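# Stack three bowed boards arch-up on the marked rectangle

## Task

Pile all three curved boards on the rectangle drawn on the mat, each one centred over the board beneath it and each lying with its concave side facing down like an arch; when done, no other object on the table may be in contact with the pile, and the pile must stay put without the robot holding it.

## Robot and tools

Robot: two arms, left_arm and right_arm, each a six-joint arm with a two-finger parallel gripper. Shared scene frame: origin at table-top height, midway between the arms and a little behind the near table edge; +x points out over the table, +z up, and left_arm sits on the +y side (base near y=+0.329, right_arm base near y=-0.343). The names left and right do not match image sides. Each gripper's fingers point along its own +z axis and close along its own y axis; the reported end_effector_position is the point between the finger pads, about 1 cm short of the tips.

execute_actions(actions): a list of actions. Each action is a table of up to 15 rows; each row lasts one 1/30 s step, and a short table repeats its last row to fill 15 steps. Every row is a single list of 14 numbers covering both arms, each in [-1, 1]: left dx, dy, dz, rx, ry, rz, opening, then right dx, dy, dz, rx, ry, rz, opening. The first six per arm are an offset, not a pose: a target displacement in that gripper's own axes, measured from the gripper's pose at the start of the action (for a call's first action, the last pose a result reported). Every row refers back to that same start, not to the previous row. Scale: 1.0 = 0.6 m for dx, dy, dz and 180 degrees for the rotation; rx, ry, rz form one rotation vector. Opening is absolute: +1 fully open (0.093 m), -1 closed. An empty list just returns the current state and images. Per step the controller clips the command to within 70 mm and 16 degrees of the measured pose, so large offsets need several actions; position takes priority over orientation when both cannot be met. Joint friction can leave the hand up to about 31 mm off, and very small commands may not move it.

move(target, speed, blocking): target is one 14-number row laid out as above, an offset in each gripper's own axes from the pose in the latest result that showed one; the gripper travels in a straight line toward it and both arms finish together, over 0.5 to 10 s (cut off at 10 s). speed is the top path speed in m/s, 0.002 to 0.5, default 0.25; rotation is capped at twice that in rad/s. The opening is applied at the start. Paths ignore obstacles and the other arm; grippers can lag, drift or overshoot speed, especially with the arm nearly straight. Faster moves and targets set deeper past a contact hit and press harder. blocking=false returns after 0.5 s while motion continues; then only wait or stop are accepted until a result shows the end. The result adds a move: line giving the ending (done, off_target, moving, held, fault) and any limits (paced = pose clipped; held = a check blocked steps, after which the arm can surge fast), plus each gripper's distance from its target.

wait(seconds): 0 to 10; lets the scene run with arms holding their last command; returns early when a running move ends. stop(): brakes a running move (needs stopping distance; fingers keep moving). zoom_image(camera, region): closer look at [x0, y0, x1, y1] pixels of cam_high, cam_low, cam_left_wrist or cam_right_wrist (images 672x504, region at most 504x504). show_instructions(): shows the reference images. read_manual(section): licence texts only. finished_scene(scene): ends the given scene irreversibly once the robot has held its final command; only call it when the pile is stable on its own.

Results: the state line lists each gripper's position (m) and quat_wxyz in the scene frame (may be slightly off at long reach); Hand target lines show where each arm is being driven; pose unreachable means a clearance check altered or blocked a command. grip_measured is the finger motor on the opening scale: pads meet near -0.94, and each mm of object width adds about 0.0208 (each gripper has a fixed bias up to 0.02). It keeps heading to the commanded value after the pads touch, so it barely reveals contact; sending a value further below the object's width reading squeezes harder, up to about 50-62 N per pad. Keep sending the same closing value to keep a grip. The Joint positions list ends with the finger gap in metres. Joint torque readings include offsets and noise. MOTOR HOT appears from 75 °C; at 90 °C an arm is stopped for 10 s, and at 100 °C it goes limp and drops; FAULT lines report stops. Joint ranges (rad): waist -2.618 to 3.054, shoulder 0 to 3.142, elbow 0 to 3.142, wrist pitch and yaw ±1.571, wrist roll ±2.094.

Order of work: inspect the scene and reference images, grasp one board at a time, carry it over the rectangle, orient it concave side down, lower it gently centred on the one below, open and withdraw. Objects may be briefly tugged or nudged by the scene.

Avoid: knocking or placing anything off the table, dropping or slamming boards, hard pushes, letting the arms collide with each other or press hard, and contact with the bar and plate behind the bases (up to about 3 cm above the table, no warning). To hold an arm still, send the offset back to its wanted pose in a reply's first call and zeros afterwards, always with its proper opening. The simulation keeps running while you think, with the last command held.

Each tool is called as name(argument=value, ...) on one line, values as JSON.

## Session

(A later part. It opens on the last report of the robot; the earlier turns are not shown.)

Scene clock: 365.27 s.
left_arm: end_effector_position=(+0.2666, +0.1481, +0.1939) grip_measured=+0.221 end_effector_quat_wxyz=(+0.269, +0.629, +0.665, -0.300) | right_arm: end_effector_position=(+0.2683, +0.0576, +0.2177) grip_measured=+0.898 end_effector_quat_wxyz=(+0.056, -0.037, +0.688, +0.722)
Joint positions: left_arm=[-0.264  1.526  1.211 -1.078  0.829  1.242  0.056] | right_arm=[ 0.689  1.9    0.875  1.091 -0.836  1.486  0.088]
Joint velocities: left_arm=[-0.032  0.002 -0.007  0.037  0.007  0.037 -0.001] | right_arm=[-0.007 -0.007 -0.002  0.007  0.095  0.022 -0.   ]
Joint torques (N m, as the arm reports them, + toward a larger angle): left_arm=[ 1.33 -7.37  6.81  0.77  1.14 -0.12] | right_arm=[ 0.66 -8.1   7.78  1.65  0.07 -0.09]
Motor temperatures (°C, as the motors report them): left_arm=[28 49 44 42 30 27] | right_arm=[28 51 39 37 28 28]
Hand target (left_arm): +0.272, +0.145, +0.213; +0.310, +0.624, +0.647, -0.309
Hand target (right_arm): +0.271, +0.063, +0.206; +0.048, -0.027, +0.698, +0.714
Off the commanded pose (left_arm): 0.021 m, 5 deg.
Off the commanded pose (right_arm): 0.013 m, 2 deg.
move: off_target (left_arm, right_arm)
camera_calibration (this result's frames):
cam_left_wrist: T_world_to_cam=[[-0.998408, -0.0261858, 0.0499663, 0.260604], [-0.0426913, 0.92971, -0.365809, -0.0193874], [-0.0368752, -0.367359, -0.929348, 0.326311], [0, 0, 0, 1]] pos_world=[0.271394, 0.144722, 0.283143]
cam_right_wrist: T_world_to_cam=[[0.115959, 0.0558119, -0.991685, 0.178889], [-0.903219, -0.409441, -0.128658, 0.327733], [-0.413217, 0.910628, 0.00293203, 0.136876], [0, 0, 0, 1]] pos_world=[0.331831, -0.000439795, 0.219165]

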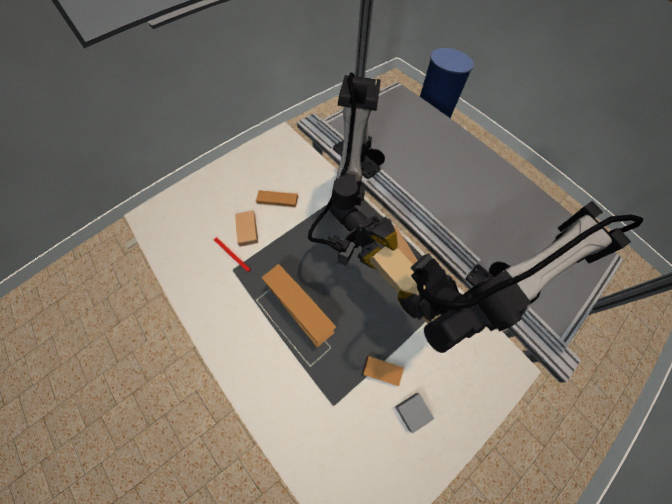

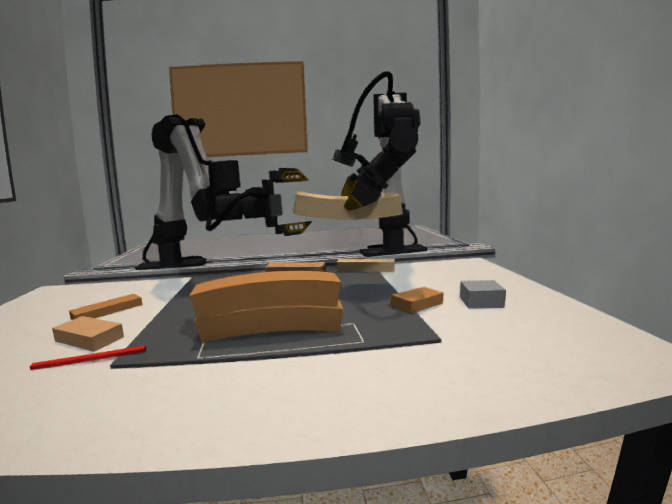

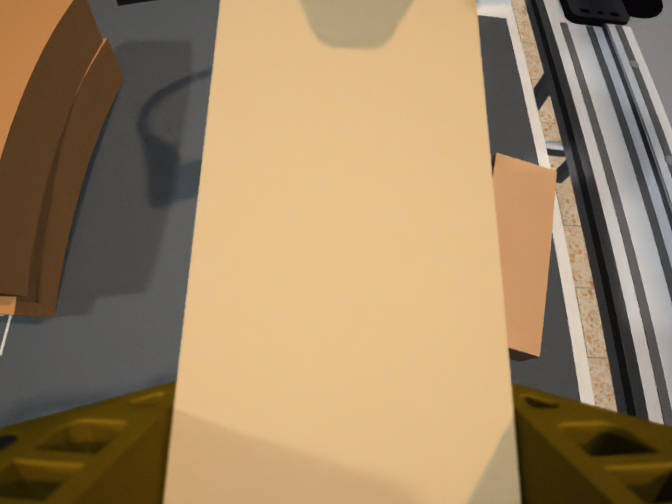

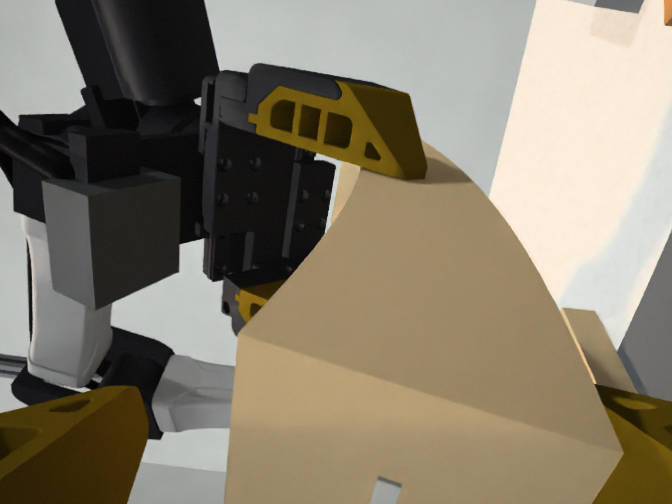

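move(target=[-0.03,0.008,-0.017,-0.01,-0.027,0.01,-0.08,0,-0.025,0.03,0,0,0.05,0.9], speed=0.05)

move(target=[-0.03,0.008,-0.017,-0.01,-0.027,0.01,-0.08,0,0,0,0,0,0,-0.5])

move(target=[0,0,0,0,0,0,0.9,0,0.03,0,0,0,0,-0.5])

move(target=[-0.05,0,-0.2,0,0,0,0.9,0,0.06,0,0.03,0,0,-0.5], speed=0.15)

Scene clock: 372.47 s.
left_arm: end_effector_position=(+0.2665, +0.1478, +0.1934) grip_measured=+0.221 end_effector_quat_wxyz=(+0.268, +0.628, +0.665, -0.302) | right_arm: end_effector_position=(+0.2696, +0.0700, +0.2105) grip_measured=+0.898 end_effector_quat_wxyz=(+0.005, +0.011, +0.687, +0.726)
Joint positions: left_arm=[-0.264  1.529  1.211 -1.079  0.832  1.242  0.056] | right_arm=[ 0.712  1.953  0.906  1.12  -0.814  1.631  0.088]
Joint velocities: left_arm=[-0.002 -0.012 -0.002 -0.051 -0.022 -0.051  0.001] | right_arm=[ 0.017  0.017 -0.007 -0.007 -0.051 -0.051 -0.   ]
Joint torques (N m, as the arm reports them, + toward a larger angle): left_arm=[ 1.62 -7.77  6.96  0.75  1.18 -0.1 ] | right_arm=[ 0.48 -8.6   7.57  1.91  0.06  0.  ]
Motor temperatures (°C, as the motors report them): left_arm=[28 49 44 42 30 27] | right_arm=[28 50 40 38 28 28]
Hand target (left_arm): +0.272, +0.144, +0.214; +0.310, +0.623, +0.647, -0.311
Hand target (right_arm): +0.271, +0.076, +0.204; -0.000, +0.017, +0.689, +0.725
Off the commanded pose (left_arm): 0.022 m, 6 deg.
Off the commanded pose (right_arm): 0.009 m, 1 deg.
move: off_target (left_arm)
camera_calibration (this result's frames):
cam_left_wrist: T_world_to_cam=[[-0.998195, -0.0255846, 0.0543431, 0.259541], [-0.043826, 0.928919, -0.36768, -0.0184837], [-0.0410734, -0.369398, -0.928363, 0.326962], [0, 0, 0, 1]] pos_world=[0.271691, 0.144589, 0.282639]
cam_right_wrist: T_world_to_cam=[[-0.0246018, 0.0652579, -0.997565, 0.209385], [-0.909158, -0.416423, -0.00481971, 0.309047], [-0.415723, 0.906826, 0.0695745, 0.11311], [0, 0, 0, 1]] pos_world=[0.333146, 0.0124594, 0.202495]

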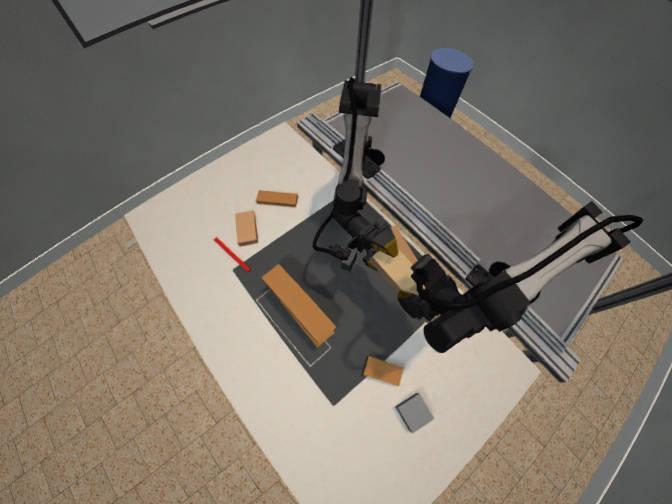

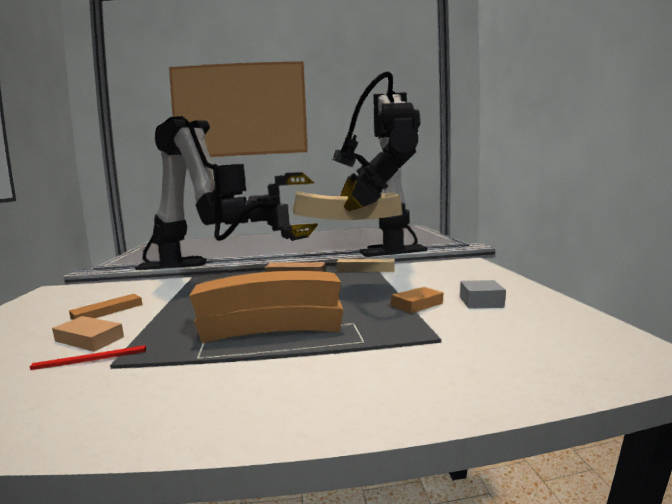

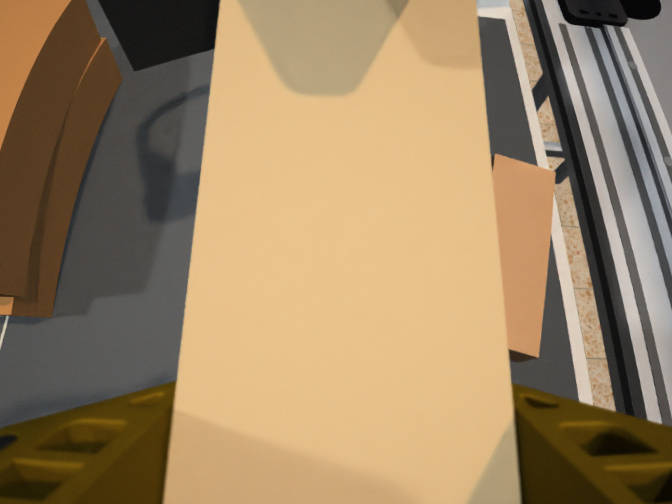

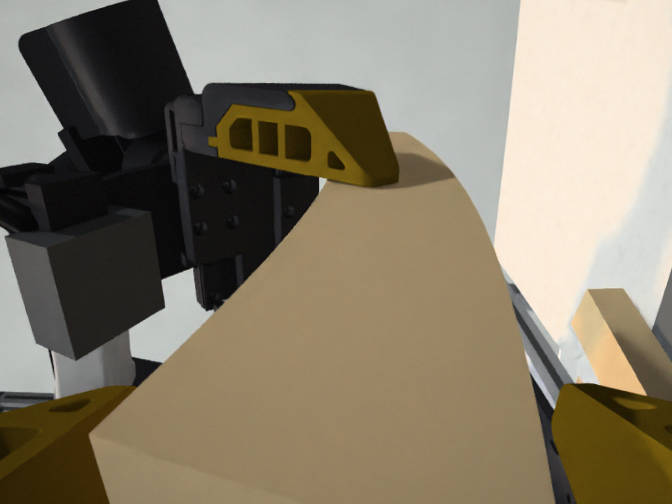

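Scene clock: 373.17 s.
left_arm: end_effector_position=(+0.2676, +0.1498, +0.1915) grip_measured=+0.221 end_effector_quat_wxyz=(+0.265, +0.630, +0.668, -0.295) | right_arm: end_effector_position=(+0.2702, +0.0701, +0.2075) grip_measured=-0.072 end_effector_quat_wxyz=(+0.000, +0.018, +0.691, +0.723)
Joint positions: left_arm=[-0.263  1.529  1.211 -1.078  0.816  1.242  0.056] | right_arm=[ 0.712  1.953  0.906  1.104 -0.811  1.636  0.042]
Joint velocities: left_arm=[ 0.002 -0.017  0.002 -0.037 -0.022  0.022  0.001] | right_arm=[-0.007  0.002 -0.017 -0.051 -0.022 -0.022 -0.   ]
Joint torques (N m, as the arm reports them, + toward a larger angle): left_arm=[ 1.5  -7.35  7.24  0.74  1.35 -0.12] | right_arm=[ -0.19 -11.03   6.54   2.    -0.08  -0.07]
Motor temperatures (°C, as the motors report them): left_arm=[28 49 44 42 30 27] | right_arm=[28 50 39 38 28 28]
Hand target (left_arm): +0.272, +0.144, +0.213; +0.309, +0.623, +0.647, -0.313
Hand target (right_arm): +0.270, +0.070, +0.210; +0.005, +0.011, +0.687, +0.726
Off the commanded pose (left_arm): 0.023 m, 6 deg.
Off the commanded pose (right_arm): 0.003 m, 1 deg.
move: off_target (left_arm)
camera_calibration (this result's frames):
cam_left_wrist: T_world_to_cam=[[-0.998283, -0.0303518, 0.0501038, 0.262285], [-0.0461517, 0.934264, -0.353583, -0.023902], [-0.0360783, -0.355288, -0.93406, 0.323643], [0, 0, 0, 1]] pos_world=[0.272408, 0.145278, 0.280709]
cam_right_wrist: T_world_to_cam=[[-0.041031, 0.0548787, -0.99765, 0.211568], [-0.910054, -0.414231, 0.0146423, 0.305675], [-0.412454, 0.908516, 0.0669389, 0.112987], [0, 0, 0, 1]] pos_world=[0.333463, 0.0123593, 0.199032]

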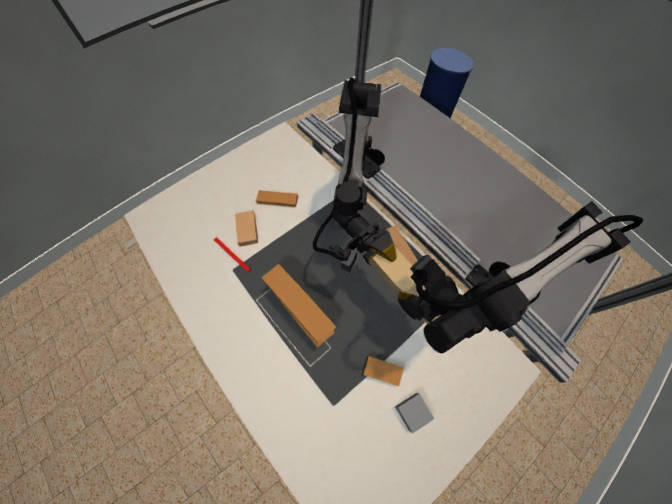

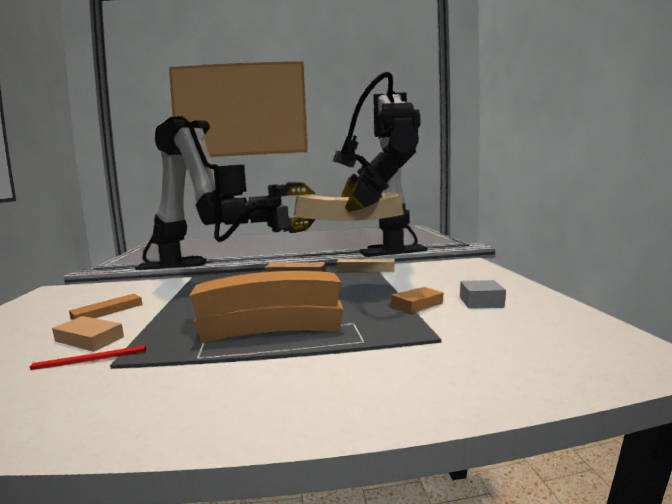

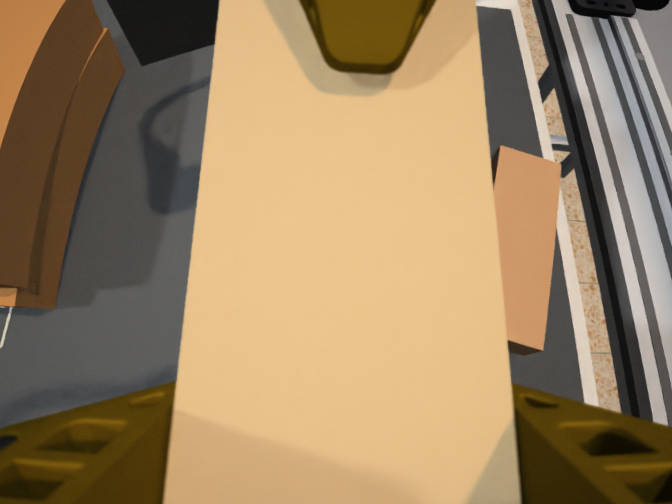

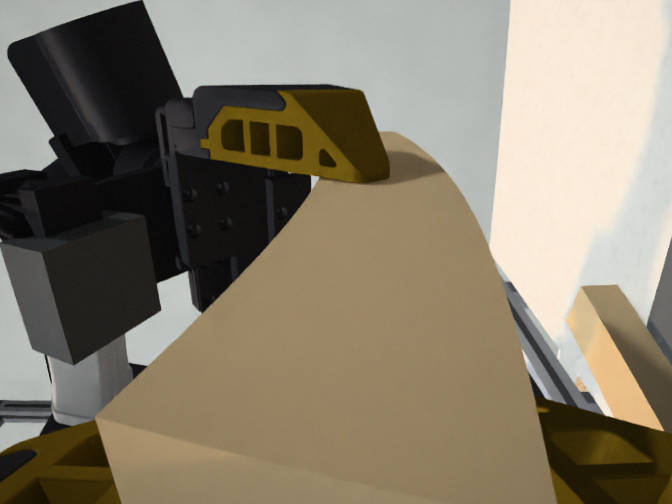

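Scene clock: 373.97 s.
left_arm: end_effector_position=(+0.2677, +0.1502, +0.1911) grip_measured=+0.898 end_effector_quat_wxyz=(+0.265, +0.630, +0.668, -0.294) | right_arm: end_effector_position=(+0.2698, +0.0697, +0.1764) grip_measured=-0.073 end_effector_quat_wxyz=(-0.041, +0.062, +0.728, +0.681)
Joint positions: left_arm=[-0.263  1.529  1.211 -1.078  0.813  1.242  0.088] | right_arm=[ 0.712  1.953  0.906  0.94  -0.81   1.636  0.042]
Joint velocities: left_arm=[ 0.002 -0.022  0.007  0.007 -0.022 -0.037  0.   ] | right_arm=[-0.012 -0.012  0.007 -0.007  0.007 -0.051 -0.002]
Joint torques (N m, as the arm reports them, + toward a larger angle): left_arm=[ 0.   -5.63  6.36  0.56  0.46 -0.08] | right_arm=[ -0.18 -15.08   7.3    2.79  -0.14  -0.09]
Motor temperatures (°C, as the motors report them): left_arm=[28 49 44 42 30 27] | right_arm=[28 51 40 38 28 28]
Hand target (left_arm): +0.268, +0.150, +0.191; +0.265, +0.630, +0.668, -0.295
Hand target (right_arm): +0.269, +0.069, +0.224; +0.000, +0.018, +0.692, +0.721
Off the commanded pose (left_arm): 0.001 m, 0 deg.
Off the commanded pose (right_arm): 0.049 m, 9 deg.
move: off_target (right_arm)
camera_calibration (this result's frames):
cam_left_wrist: T_world_to_cam=[[-0.998296, -0.0311259, 0.049351, 0.262731], [-0.0464926, 0.935403, -0.350514, -0.0250618], [-0.035253, -0.352211, -0.935256, 0.322948], [0, 0, 0, 1]] pos_world=[0.272503, 0.145367, 0.280289]
cam_right_wrist: T_world_to_cam=[[-0.162173, -0.0541189, -0.985277, 0.218612], [-0.89904, -0.403461, 0.17014, 0.274475], [-0.406728, 0.913395, 0.0167754, 0.122208], [0, 0, 0, 1]] pos_world=[0.331923, 0.0109466, 0.166644]

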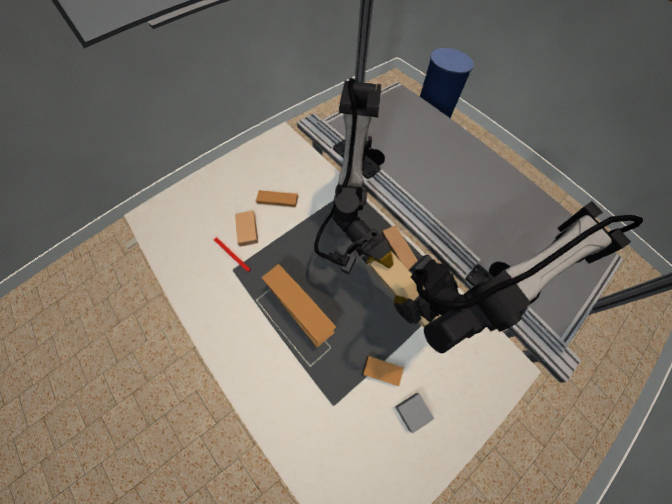

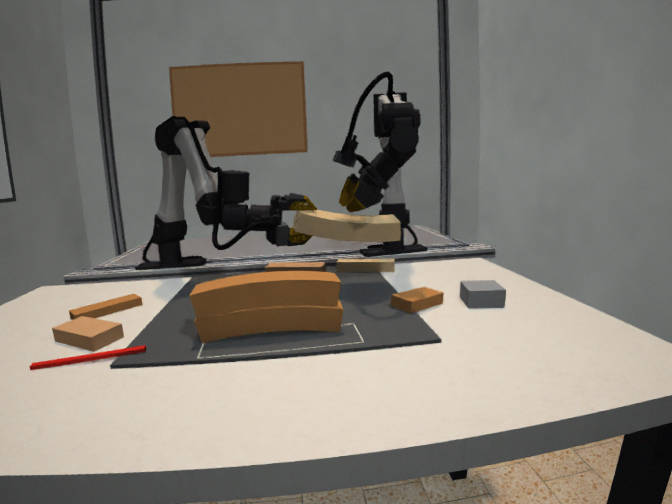

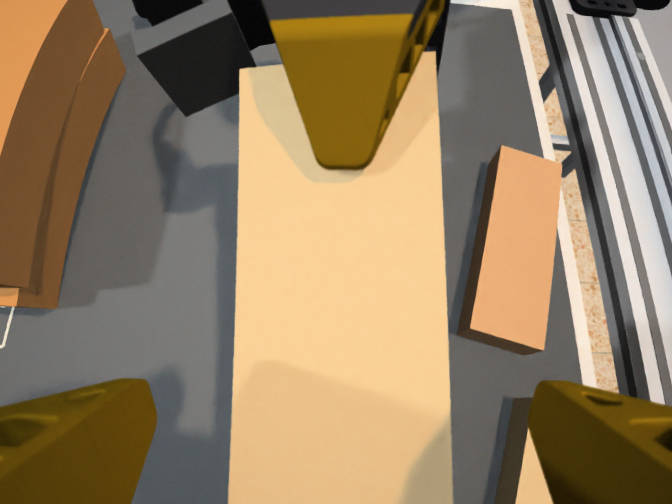

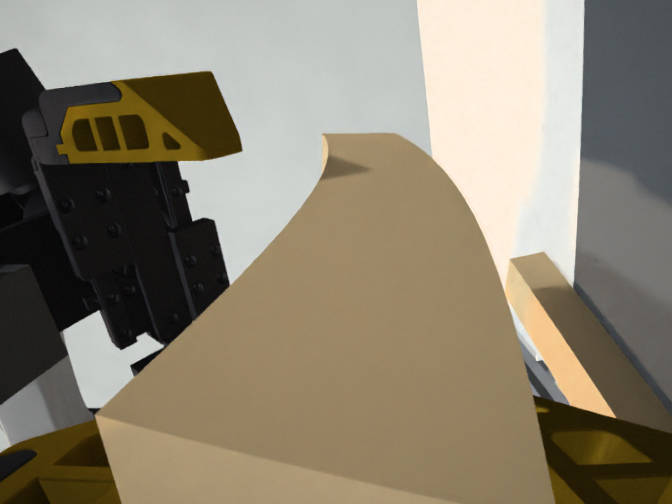

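Scene clock: 375.43 s.
left_arm: end_effector_position=(+0.2733, +0.2143, +0.2849) grip_measured=+0.898 end_effector_quat_wxyz=(+0.300, +0.609, +0.686, -0.260) | right_arm: end_effector_position=(+0.2680, +0.0646, +0.1611) grip_measured=-0.073 end_effector_quat_wxyz=(-0.077, +0.109, +0.792, +0.596)
Joint positions: left_arm=[-0.021  1.53   1.587 -1.549  0.827  1.464  0.088] | right_arm=[ 0.712  1.864  0.996  0.456 -0.787  1.534  0.042]
Joint velocities: left_arm=[-0.022 -0.012 -0.002 -0.051  0.037 -0.051 -0.   ] | right_arm=[-0.007  0.007  0.002 -0.081  0.022 -0.007  0.002]
Joint torques (N m, as the arm reports them, + toward a larger angle): left_arm=[ 1.15 -6.02  7.33  0.29  0.53 -0.03] | right_arm=[ -0.51 -14.35   9.67   2.6   -0.51  -0.01]
Motor temperatures (°C, as the motors report them): left_arm=[28 49 44 41 30 27] | right_arm=[28 51 40 39 28 28]
Hand target (left_arm): +0.272, +0.216, +0.295; +0.311, +0.609, +0.684, -0.255
Hand target (right_arm): +0.273, +0.070, +0.211; -0.043, +0.060, +0.761, +0.645
Off the commanded pose (left_arm): 0.011 m, 6 deg.
Off the commanded pose (right_arm): 0.052 m, 10 deg.
joint sent to its limit (left arm) — the command would take joint 4 (wrist pitch) past its lower limit, so that joint was sent only as far as its limit.
move: off_target (left_arm, right_arm)
camera_calibration (this result's frames):
cam_left_wrist: T_world_to_cam=[[-0.992681, -0.119448, -0.0177649, 0.302188], [-0.10536, 0.928541, -0.355965, -0.0327581], [0.0590148, -0.351488, -0.93433, 0.407286], [0, 0, 0, 1]] pos_world=[0.272489, 0.209669, 0.374247]
cam_right_wrist: T_world_to_cam=[[-0.280359, -0.255628, -0.925231, 0.237995], [-0.867556, -0.345015, 0.358205, 0.230822], [-0.410786, 0.903116, -0.125044, 0.151037], [0, 0, 0, 1]] pos_world=[0.329019, 0.00407161, 0.156405]

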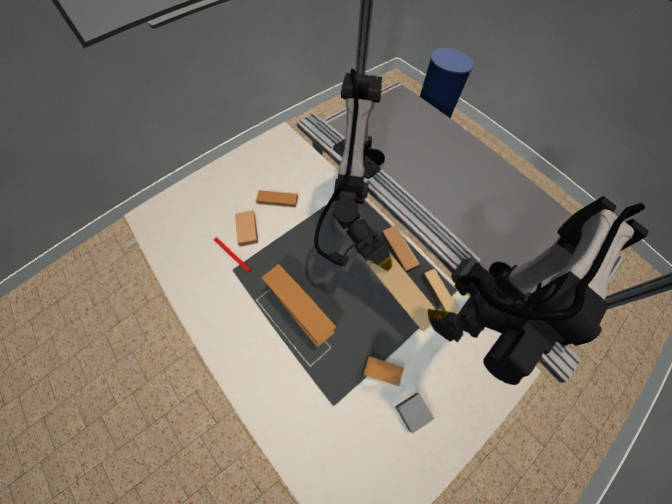

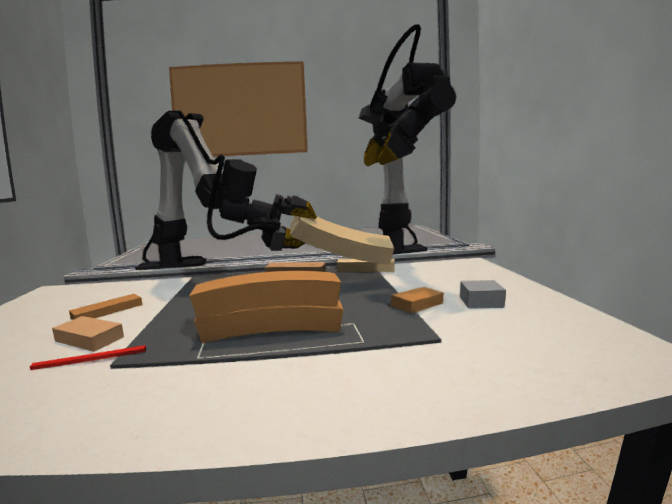

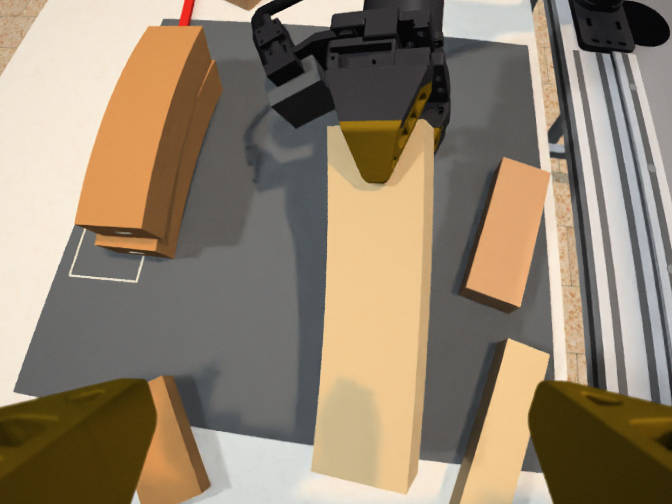

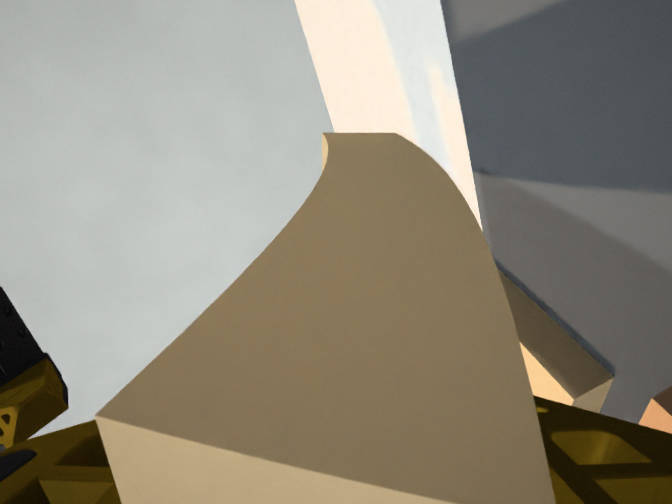

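move(target=[0,0,0,0,0,0,0.9, 0,0.12,-0.03,-0.12,0,0,-0.5], speed=0.15)

Scene clock: 384.93 s.
left_arm: end_effector_position=(+0.2732, +0.2143, +0.2849) grip_measured=+0.898 end_effector_quat_wxyz=(+0.300, +0.609, +0.686, -0.260) | right_arm: end_effector_position=(+0.2822, +0.0669, +0.2030) grip_measured=-0.073 end_effector_quat_wxyz=(-0.085, +0.152, +0.700, +0.693)
Joint positions: left_arm=[-0.021  1.53   1.587 -1.55   0.827  1.464  0.088] | right_arm=[ 0.705  1.907  0.918  0.946 -0.752  1.875  0.042]
Joint velocities: left_arm=[-0.002 -0.002 -0.017 -0.022  0.051 -0.022 -0.001] | right_arm=[-0.007  0.002 -0.012  0.037  0.007  0.022  0.001]
Joint torques (N m, as the arm reports them, + toward a larger angle): left_arm=[-0.04 -5.24  5.72  0.38  0.43 -0.1 ] | right_arm=[ -0.61 -11.2    7.03   3.01  -0.02   0.03]
Motor temperatures (°C, as the motors report them): left_arm=[28 48 44 41 30 27] | right_arm=[28 53 41 43 28 28]
Hand target (left_arm): +0.273, +0.214, +0.285; +0.300, +0.609, +0.686, -0.260
Hand target (right_arm): +0.284, +0.065, +0.232; -0.057, +0.119, +0.670, +0.731
Off the commanded pose (left_arm): 0.000 m, 0 deg.
Off the commanded pose (right_arm): 0.030 m, 8 deg.
move: off_target (right_arm)
camera_calibration (this result's frames):
cam_left_wrist: T_world_to_cam=[[-0.992688, -0.119454, -0.0173844, 0.302011], [-0.105501, 0.928533, -0.355943, -0.0327309], [0.0586608, -0.351506, -0.934346, 0.407388], [0, 0, 0, 1]] pos_world=[0.272452, 0.209667, 0.374241]
cam_right_wrist: T_world_to_cam=[[-0.345437, 0.0168153, -0.938291, 0.284093], [-0.881367, -0.349179, 0.318223, 0.241214], [-0.322281, 0.936905, 0.13544, 0.0798649], [0, 0, 0, 1]] pos_world=[0.336473, 0.00462391, 0.178985]

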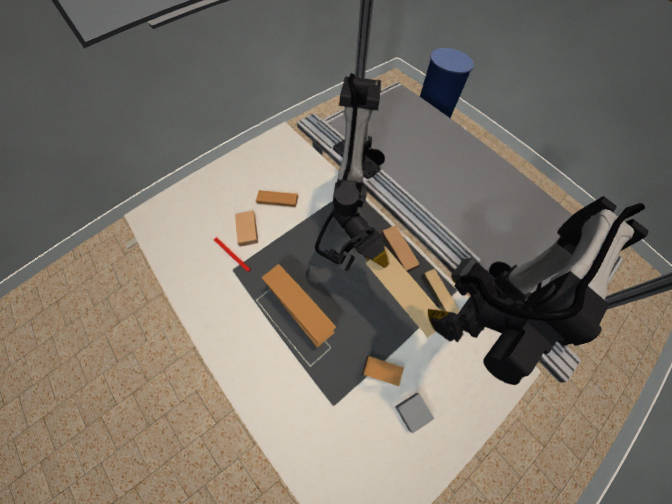

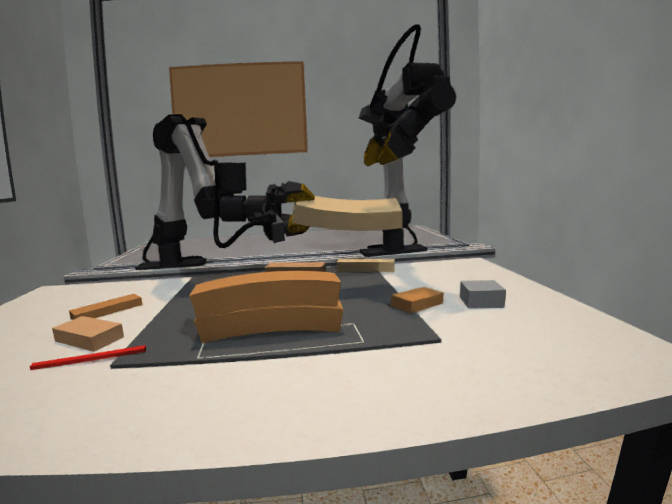

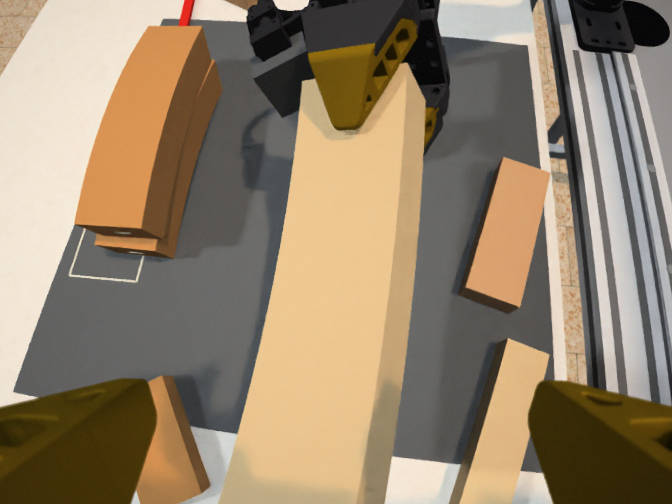

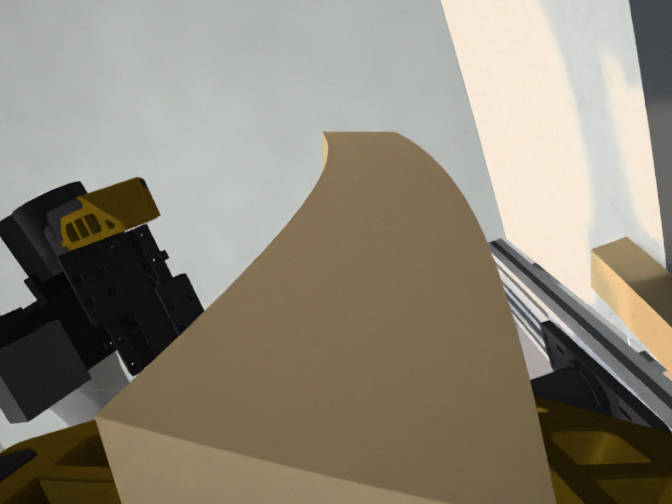

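move(target=[0,0,0,0,0,0,0.9, 0,0.04,-0.06,0,0,-0.9,-0.5], speed=0.4)

Scene clock: 390.90 s.
left_arm: end_effector_position=(+0.2732, +0.2143, +0.2849) grip_measured=+0.898 end_effector_quat_wxyz=(+0.300, +0.609, +0.686, -0.260) | right_arm: end_effector_position=(+0.2868, +0.0332, +0.1848) grip_measured=-0.193 end_effector_quat_wxyz=(-0.621, +0.683, -0.318, -0.214)
Joint positions: left_arm=[-0.021  1.53   1.587 -1.55   0.827  1.464  0.088] | right_arm=[ 0.631  1.82   0.862  0.753 -0.805 -0.953  0.036]
Joint velocities: left_arm=[-0.007  0.002 -0.012 -0.022 -0.022  0.007 -0.   ] | right_arm=[ 0.007 -0.007  0.002 -0.037 -0.007  0.007 -0.   ]
Joint torques (N m, as the arm reports them, + toward a larger angle): left_arm=[-0.03 -5.18  5.54  0.4   0.45 -0.09] | right_arm=[ -1.12 -13.41   6.98   2.69  -0.5   -0.17]
Motor temperatures (°C, as the motors report them): left_arm=[28 48 43 40 30 27] | right_arm=[28 54 41 45 28 28]
Hand target (left_arm): +0.273, +0.214, +0.285; +0.300, +0.609, +0.686, -0.260
Hand target (right_arm): +0.285, +0.031, +0.225; -0.668, +0.671, -0.260, -0.190
Off the commanded pose (left_arm): 0.000 m, 0 deg.
Off the commanded pose (right_arm): 0.042 m, 9 deg.
move: off_target (right_arm); limits=paced
camera_calibration (this result's frames):
cam_left_wrist: T_world_to_cam=[[-0.992688, -0.119454, -0.0173844, 0.302011], [-0.105501, 0.928533, -0.355943, -0.0327309], [0.0586608, -0.351506, -0.934346, 0.407388], [0, 0, 0, 1]] pos_world=[0.272452, 0.209667, 0.374241]
cam_right_wrist: T_world_to_cam=[[0.714105, 0.0318516, 0.699314, -0.337809], [0.581849, -0.582453, -0.567627, -0.00892239], [0.389238, 0.81224, -0.434466, 0.0207657], [0, 0, 0, 1]] pos_world=[0.23834, -0.0113039, 0.240192]

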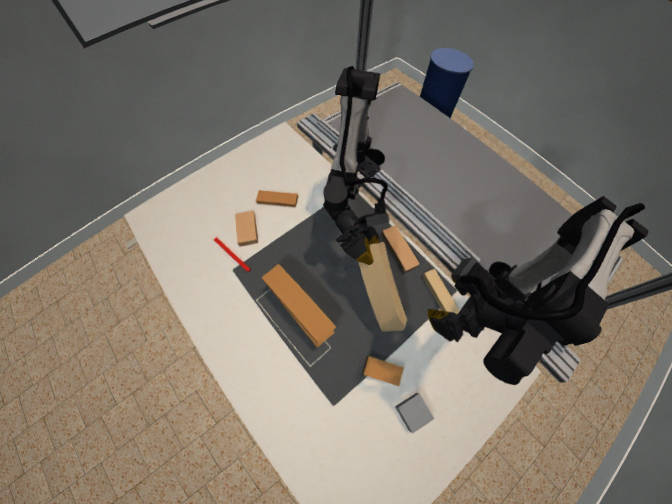

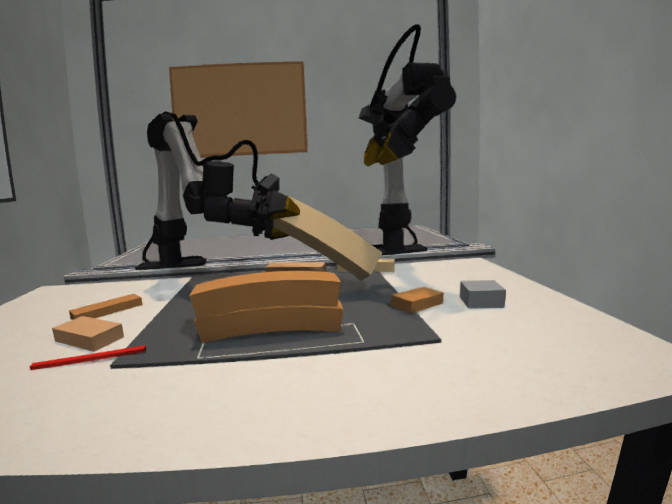

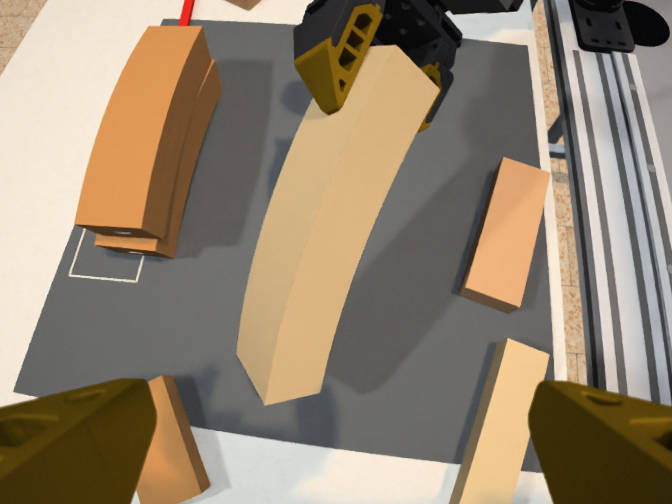

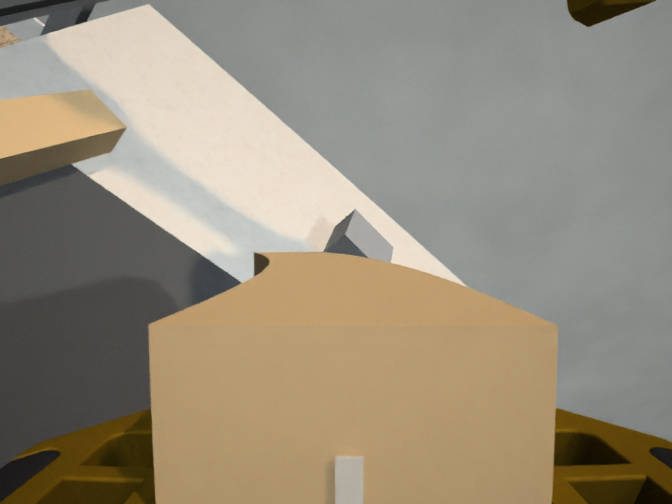

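move(target=[0,0,0,0,0,0,0.9, -0.046,-0.048,-0.01,0.08,-0.13,-0.246,-0.6], speed=0.2)

Scene clock: 399.43 s.
left_arm: end_effector_position=(+0.2732, +0.2143, +0.2849) grip_measured=+0.898 end_effector_quat_wxyz=(+0.300, +0.609, +0.686, -0.260) | right_arm: end_effector_position=(+0.2791, +0.0340, +0.1955) grip_measured=-0.193 end_effector_quat_wxyz=(+0.743, -0.660, -0.017, +0.110)
Joint positions: left_arm=[-0.021  1.53   1.587 -1.55   0.827  1.464  0.088] | right_arm=[ 0.574  2.132  0.951  1.476 -1.132 -1.184  0.036]
Joint velocities: left_arm=[ 0.017 -0.002  0.002 -0.007 -0.051  0.007  0.001] | right_arm=[-0.007 -0.012  0.002  0.051 -0.066 -0.066 -0.   ]
Joint torques (N m, as the arm reports them, + toward a larger angle): left_arm=[ 0.13 -5.35  5.67  0.38  0.43 -0.13] | right_arm=[ -0.72 -11.79   7.95   2.37   0.3   -0.12]
Motor temperatures (°C, as the motors report them): left_arm=[28 47 43 40 30 27] | right_arm=[28 55 41 47 28 28]
Hand target (left_arm): +0.273, +0.214, +0.285; +0.300, +0.609, +0.686, -0.260
Hand target (right_arm): +0.284, +0.031, +0.223; +0.770, -0.633, -0.065, +0.054
Off the commanded pose (left_arm): 0.000 m, 0 deg.
Off the commanded pose (right_arm): 0.031 m, 11 deg.
joint sent to its limit (right arm) — the command would take joint 4 (wrist pitch) past its upper limit, so that joint was sent only as far as its limit.
move: off_target (right_arm)
camera_calibration (this result's frames):
cam_left_wrist: T_world_to_cam=[[-0.992688, -0.119454, -0.0173844, 0.302011], [-0.105501, 0.928533, -0.355943, -0.0327309], [0.0586608, -0.351506, -0.934346, 0.407388], [0, 0, 0, 1]] pos_world=[0.272452, 0.209667, 0.374241]
cam_right_wrist: T_world_to_cam=[[0.154962, -0.0929551, 0.983538, -0.235069], [0.950065, -0.25893, -0.17416, -0.188556], [0.270857, 0.961413, 0.0481891, -0.0385943], [0, 0, 0, 1]] pos_world=[0.226021, -0.0335687, 0.20022]

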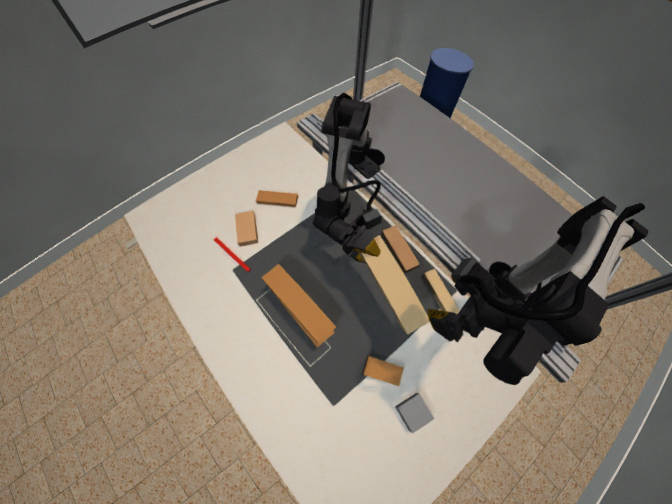

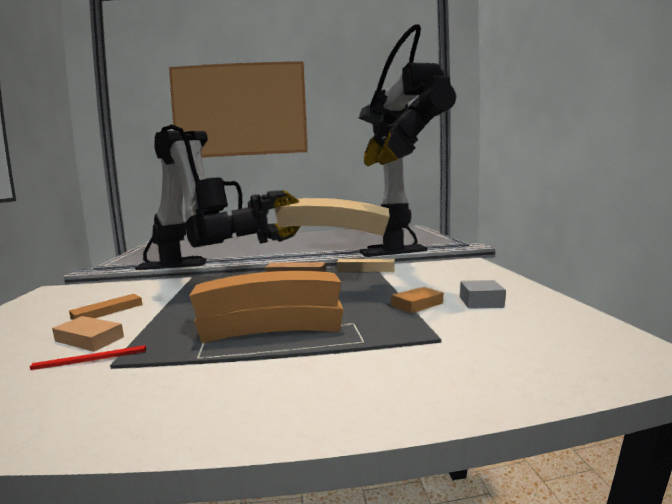

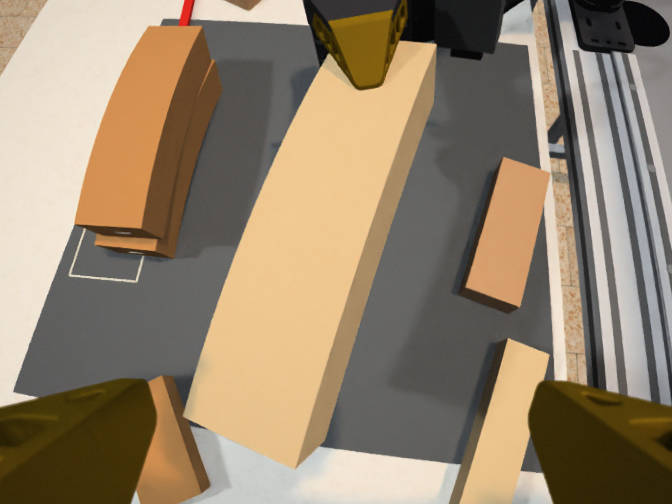

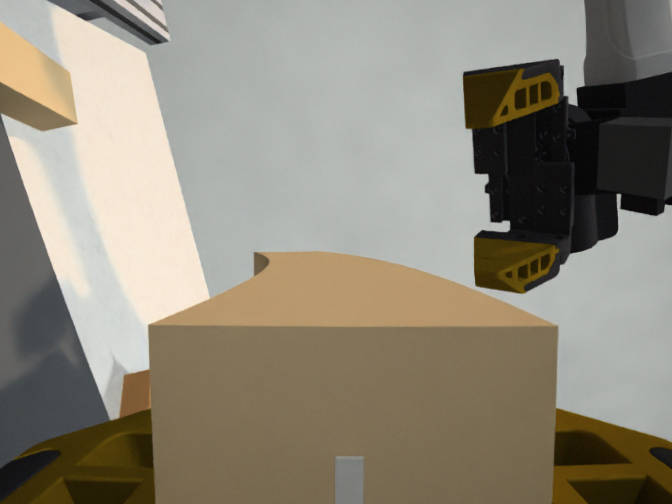

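move(target=[0.006,0.042,0.091,0.07,0.009,0.064,0.9, 0,-0.045,0,0.03,0,-0.05,-0.6], speed=0.15)

Scene clock: 407.33 s.
left_arm: end_effector_position=(+0.3019, +0.1826, +0.2409) grip_measured=+0.898 end_effector_quat_wxyz=(+0.256, +0.697, +0.605, -0.290) | right_arm: end_effector_position=(+0.2779, +0.0340, +0.1930) grip_measured=-0.193 end_effector_quat_wxyz=(+0.742, -0.661, -0.023, +0.108)
Joint positions: left_arm=[-0.141  1.771  1.682 -1.552  0.806  1.67   0.088] | right_arm=[ 0.574  2.138  0.951  1.477 -1.141 -1.196  0.036]
Joint velocities: left_arm=[-0.017  0.007 -0.012 -0.007 -0.022  0.037 -0.001] | right_arm=[ 0.012 -0.017  0.002 -0.007 -0.051  0.007 -0.001]
Joint torques (N m, as the arm reports them, + toward a larger angle): left_arm=[-0.78 -6.77  7.66  0.03  0.34 -0.01] | right_arm=[ -0.52 -13.12   6.33   2.43   0.5   -0.18]
Motor temperatures (°C, as the motors report them): left_arm=[28 47 43 40 29 27] | right_arm=[28 55 41 47 28 28]
Hand target (left_arm): +0.303, +0.180, +0.245; +0.256, +0.704, +0.598, -0.285
Hand target (right_arm): +0.281, +0.030, +0.222; +0.770, -0.633, -0.063, +0.050
Off the commanded pose (left_arm): 0.005 m, 2 deg.
Off the commanded pose (right_arm): 0.030 m, 10 deg.
joint sent to its limit (left arm) — the command would take joint 4 (wrist pitch) past its lower limit, so that joint was sent only as far as its limit.
joint sent to its limit (right arm) — the command would take joint 4 (wrist pitch) past its upper limit, so that joint was sent only as far as its limit.
move: off_target (right_arm)
camera_calibration (this result's frames):
cam_left_wrist: T_world_to_cam=[[-0.989872, 0.141094, -0.0156651, 0.277099], [0.138187, 0.932399, -0.333971, -0.0954673], [-0.0325153, -0.332754, -0.942453, 0.379507], [0, 0, 0, 1]] pos_world=[0.299825, 0.176199, 0.330125]
cam_right_wrist: T_world_to_cam=[[0.144784, -0.0900108, 0.985361, -0.230093], [0.953648, -0.252814, -0.163218, -0.19117], [0.263805, 0.963319, 0.0492352, -0.036414], [0, 0, 0, 1]] pos_world=[0.225229, -0.0339631, 0.197315]

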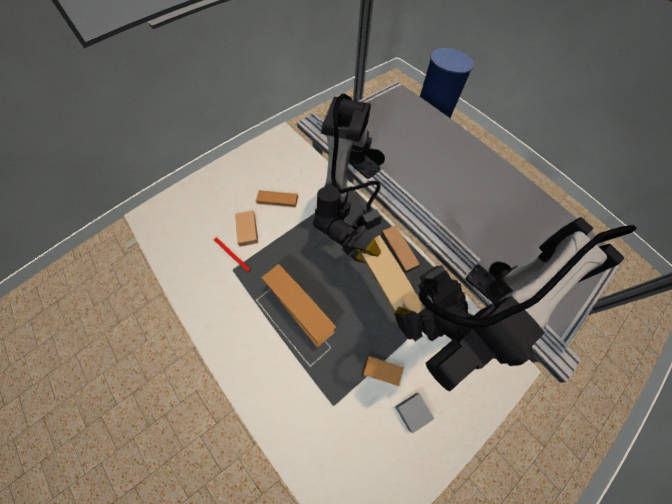

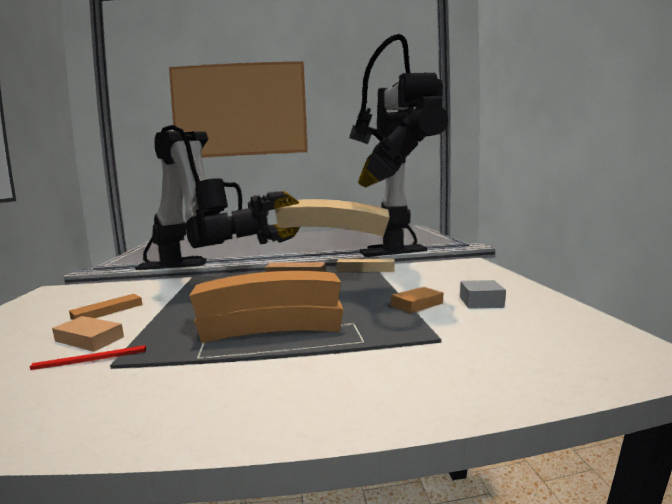

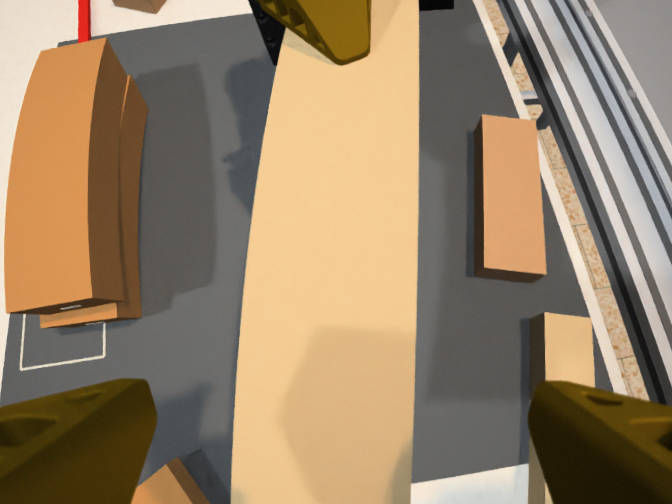

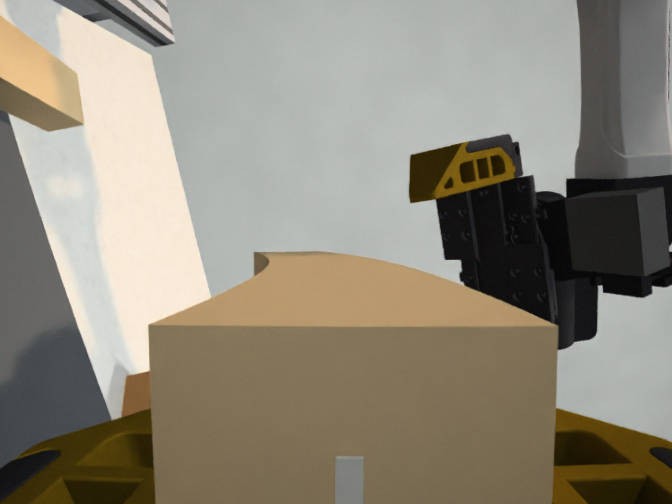

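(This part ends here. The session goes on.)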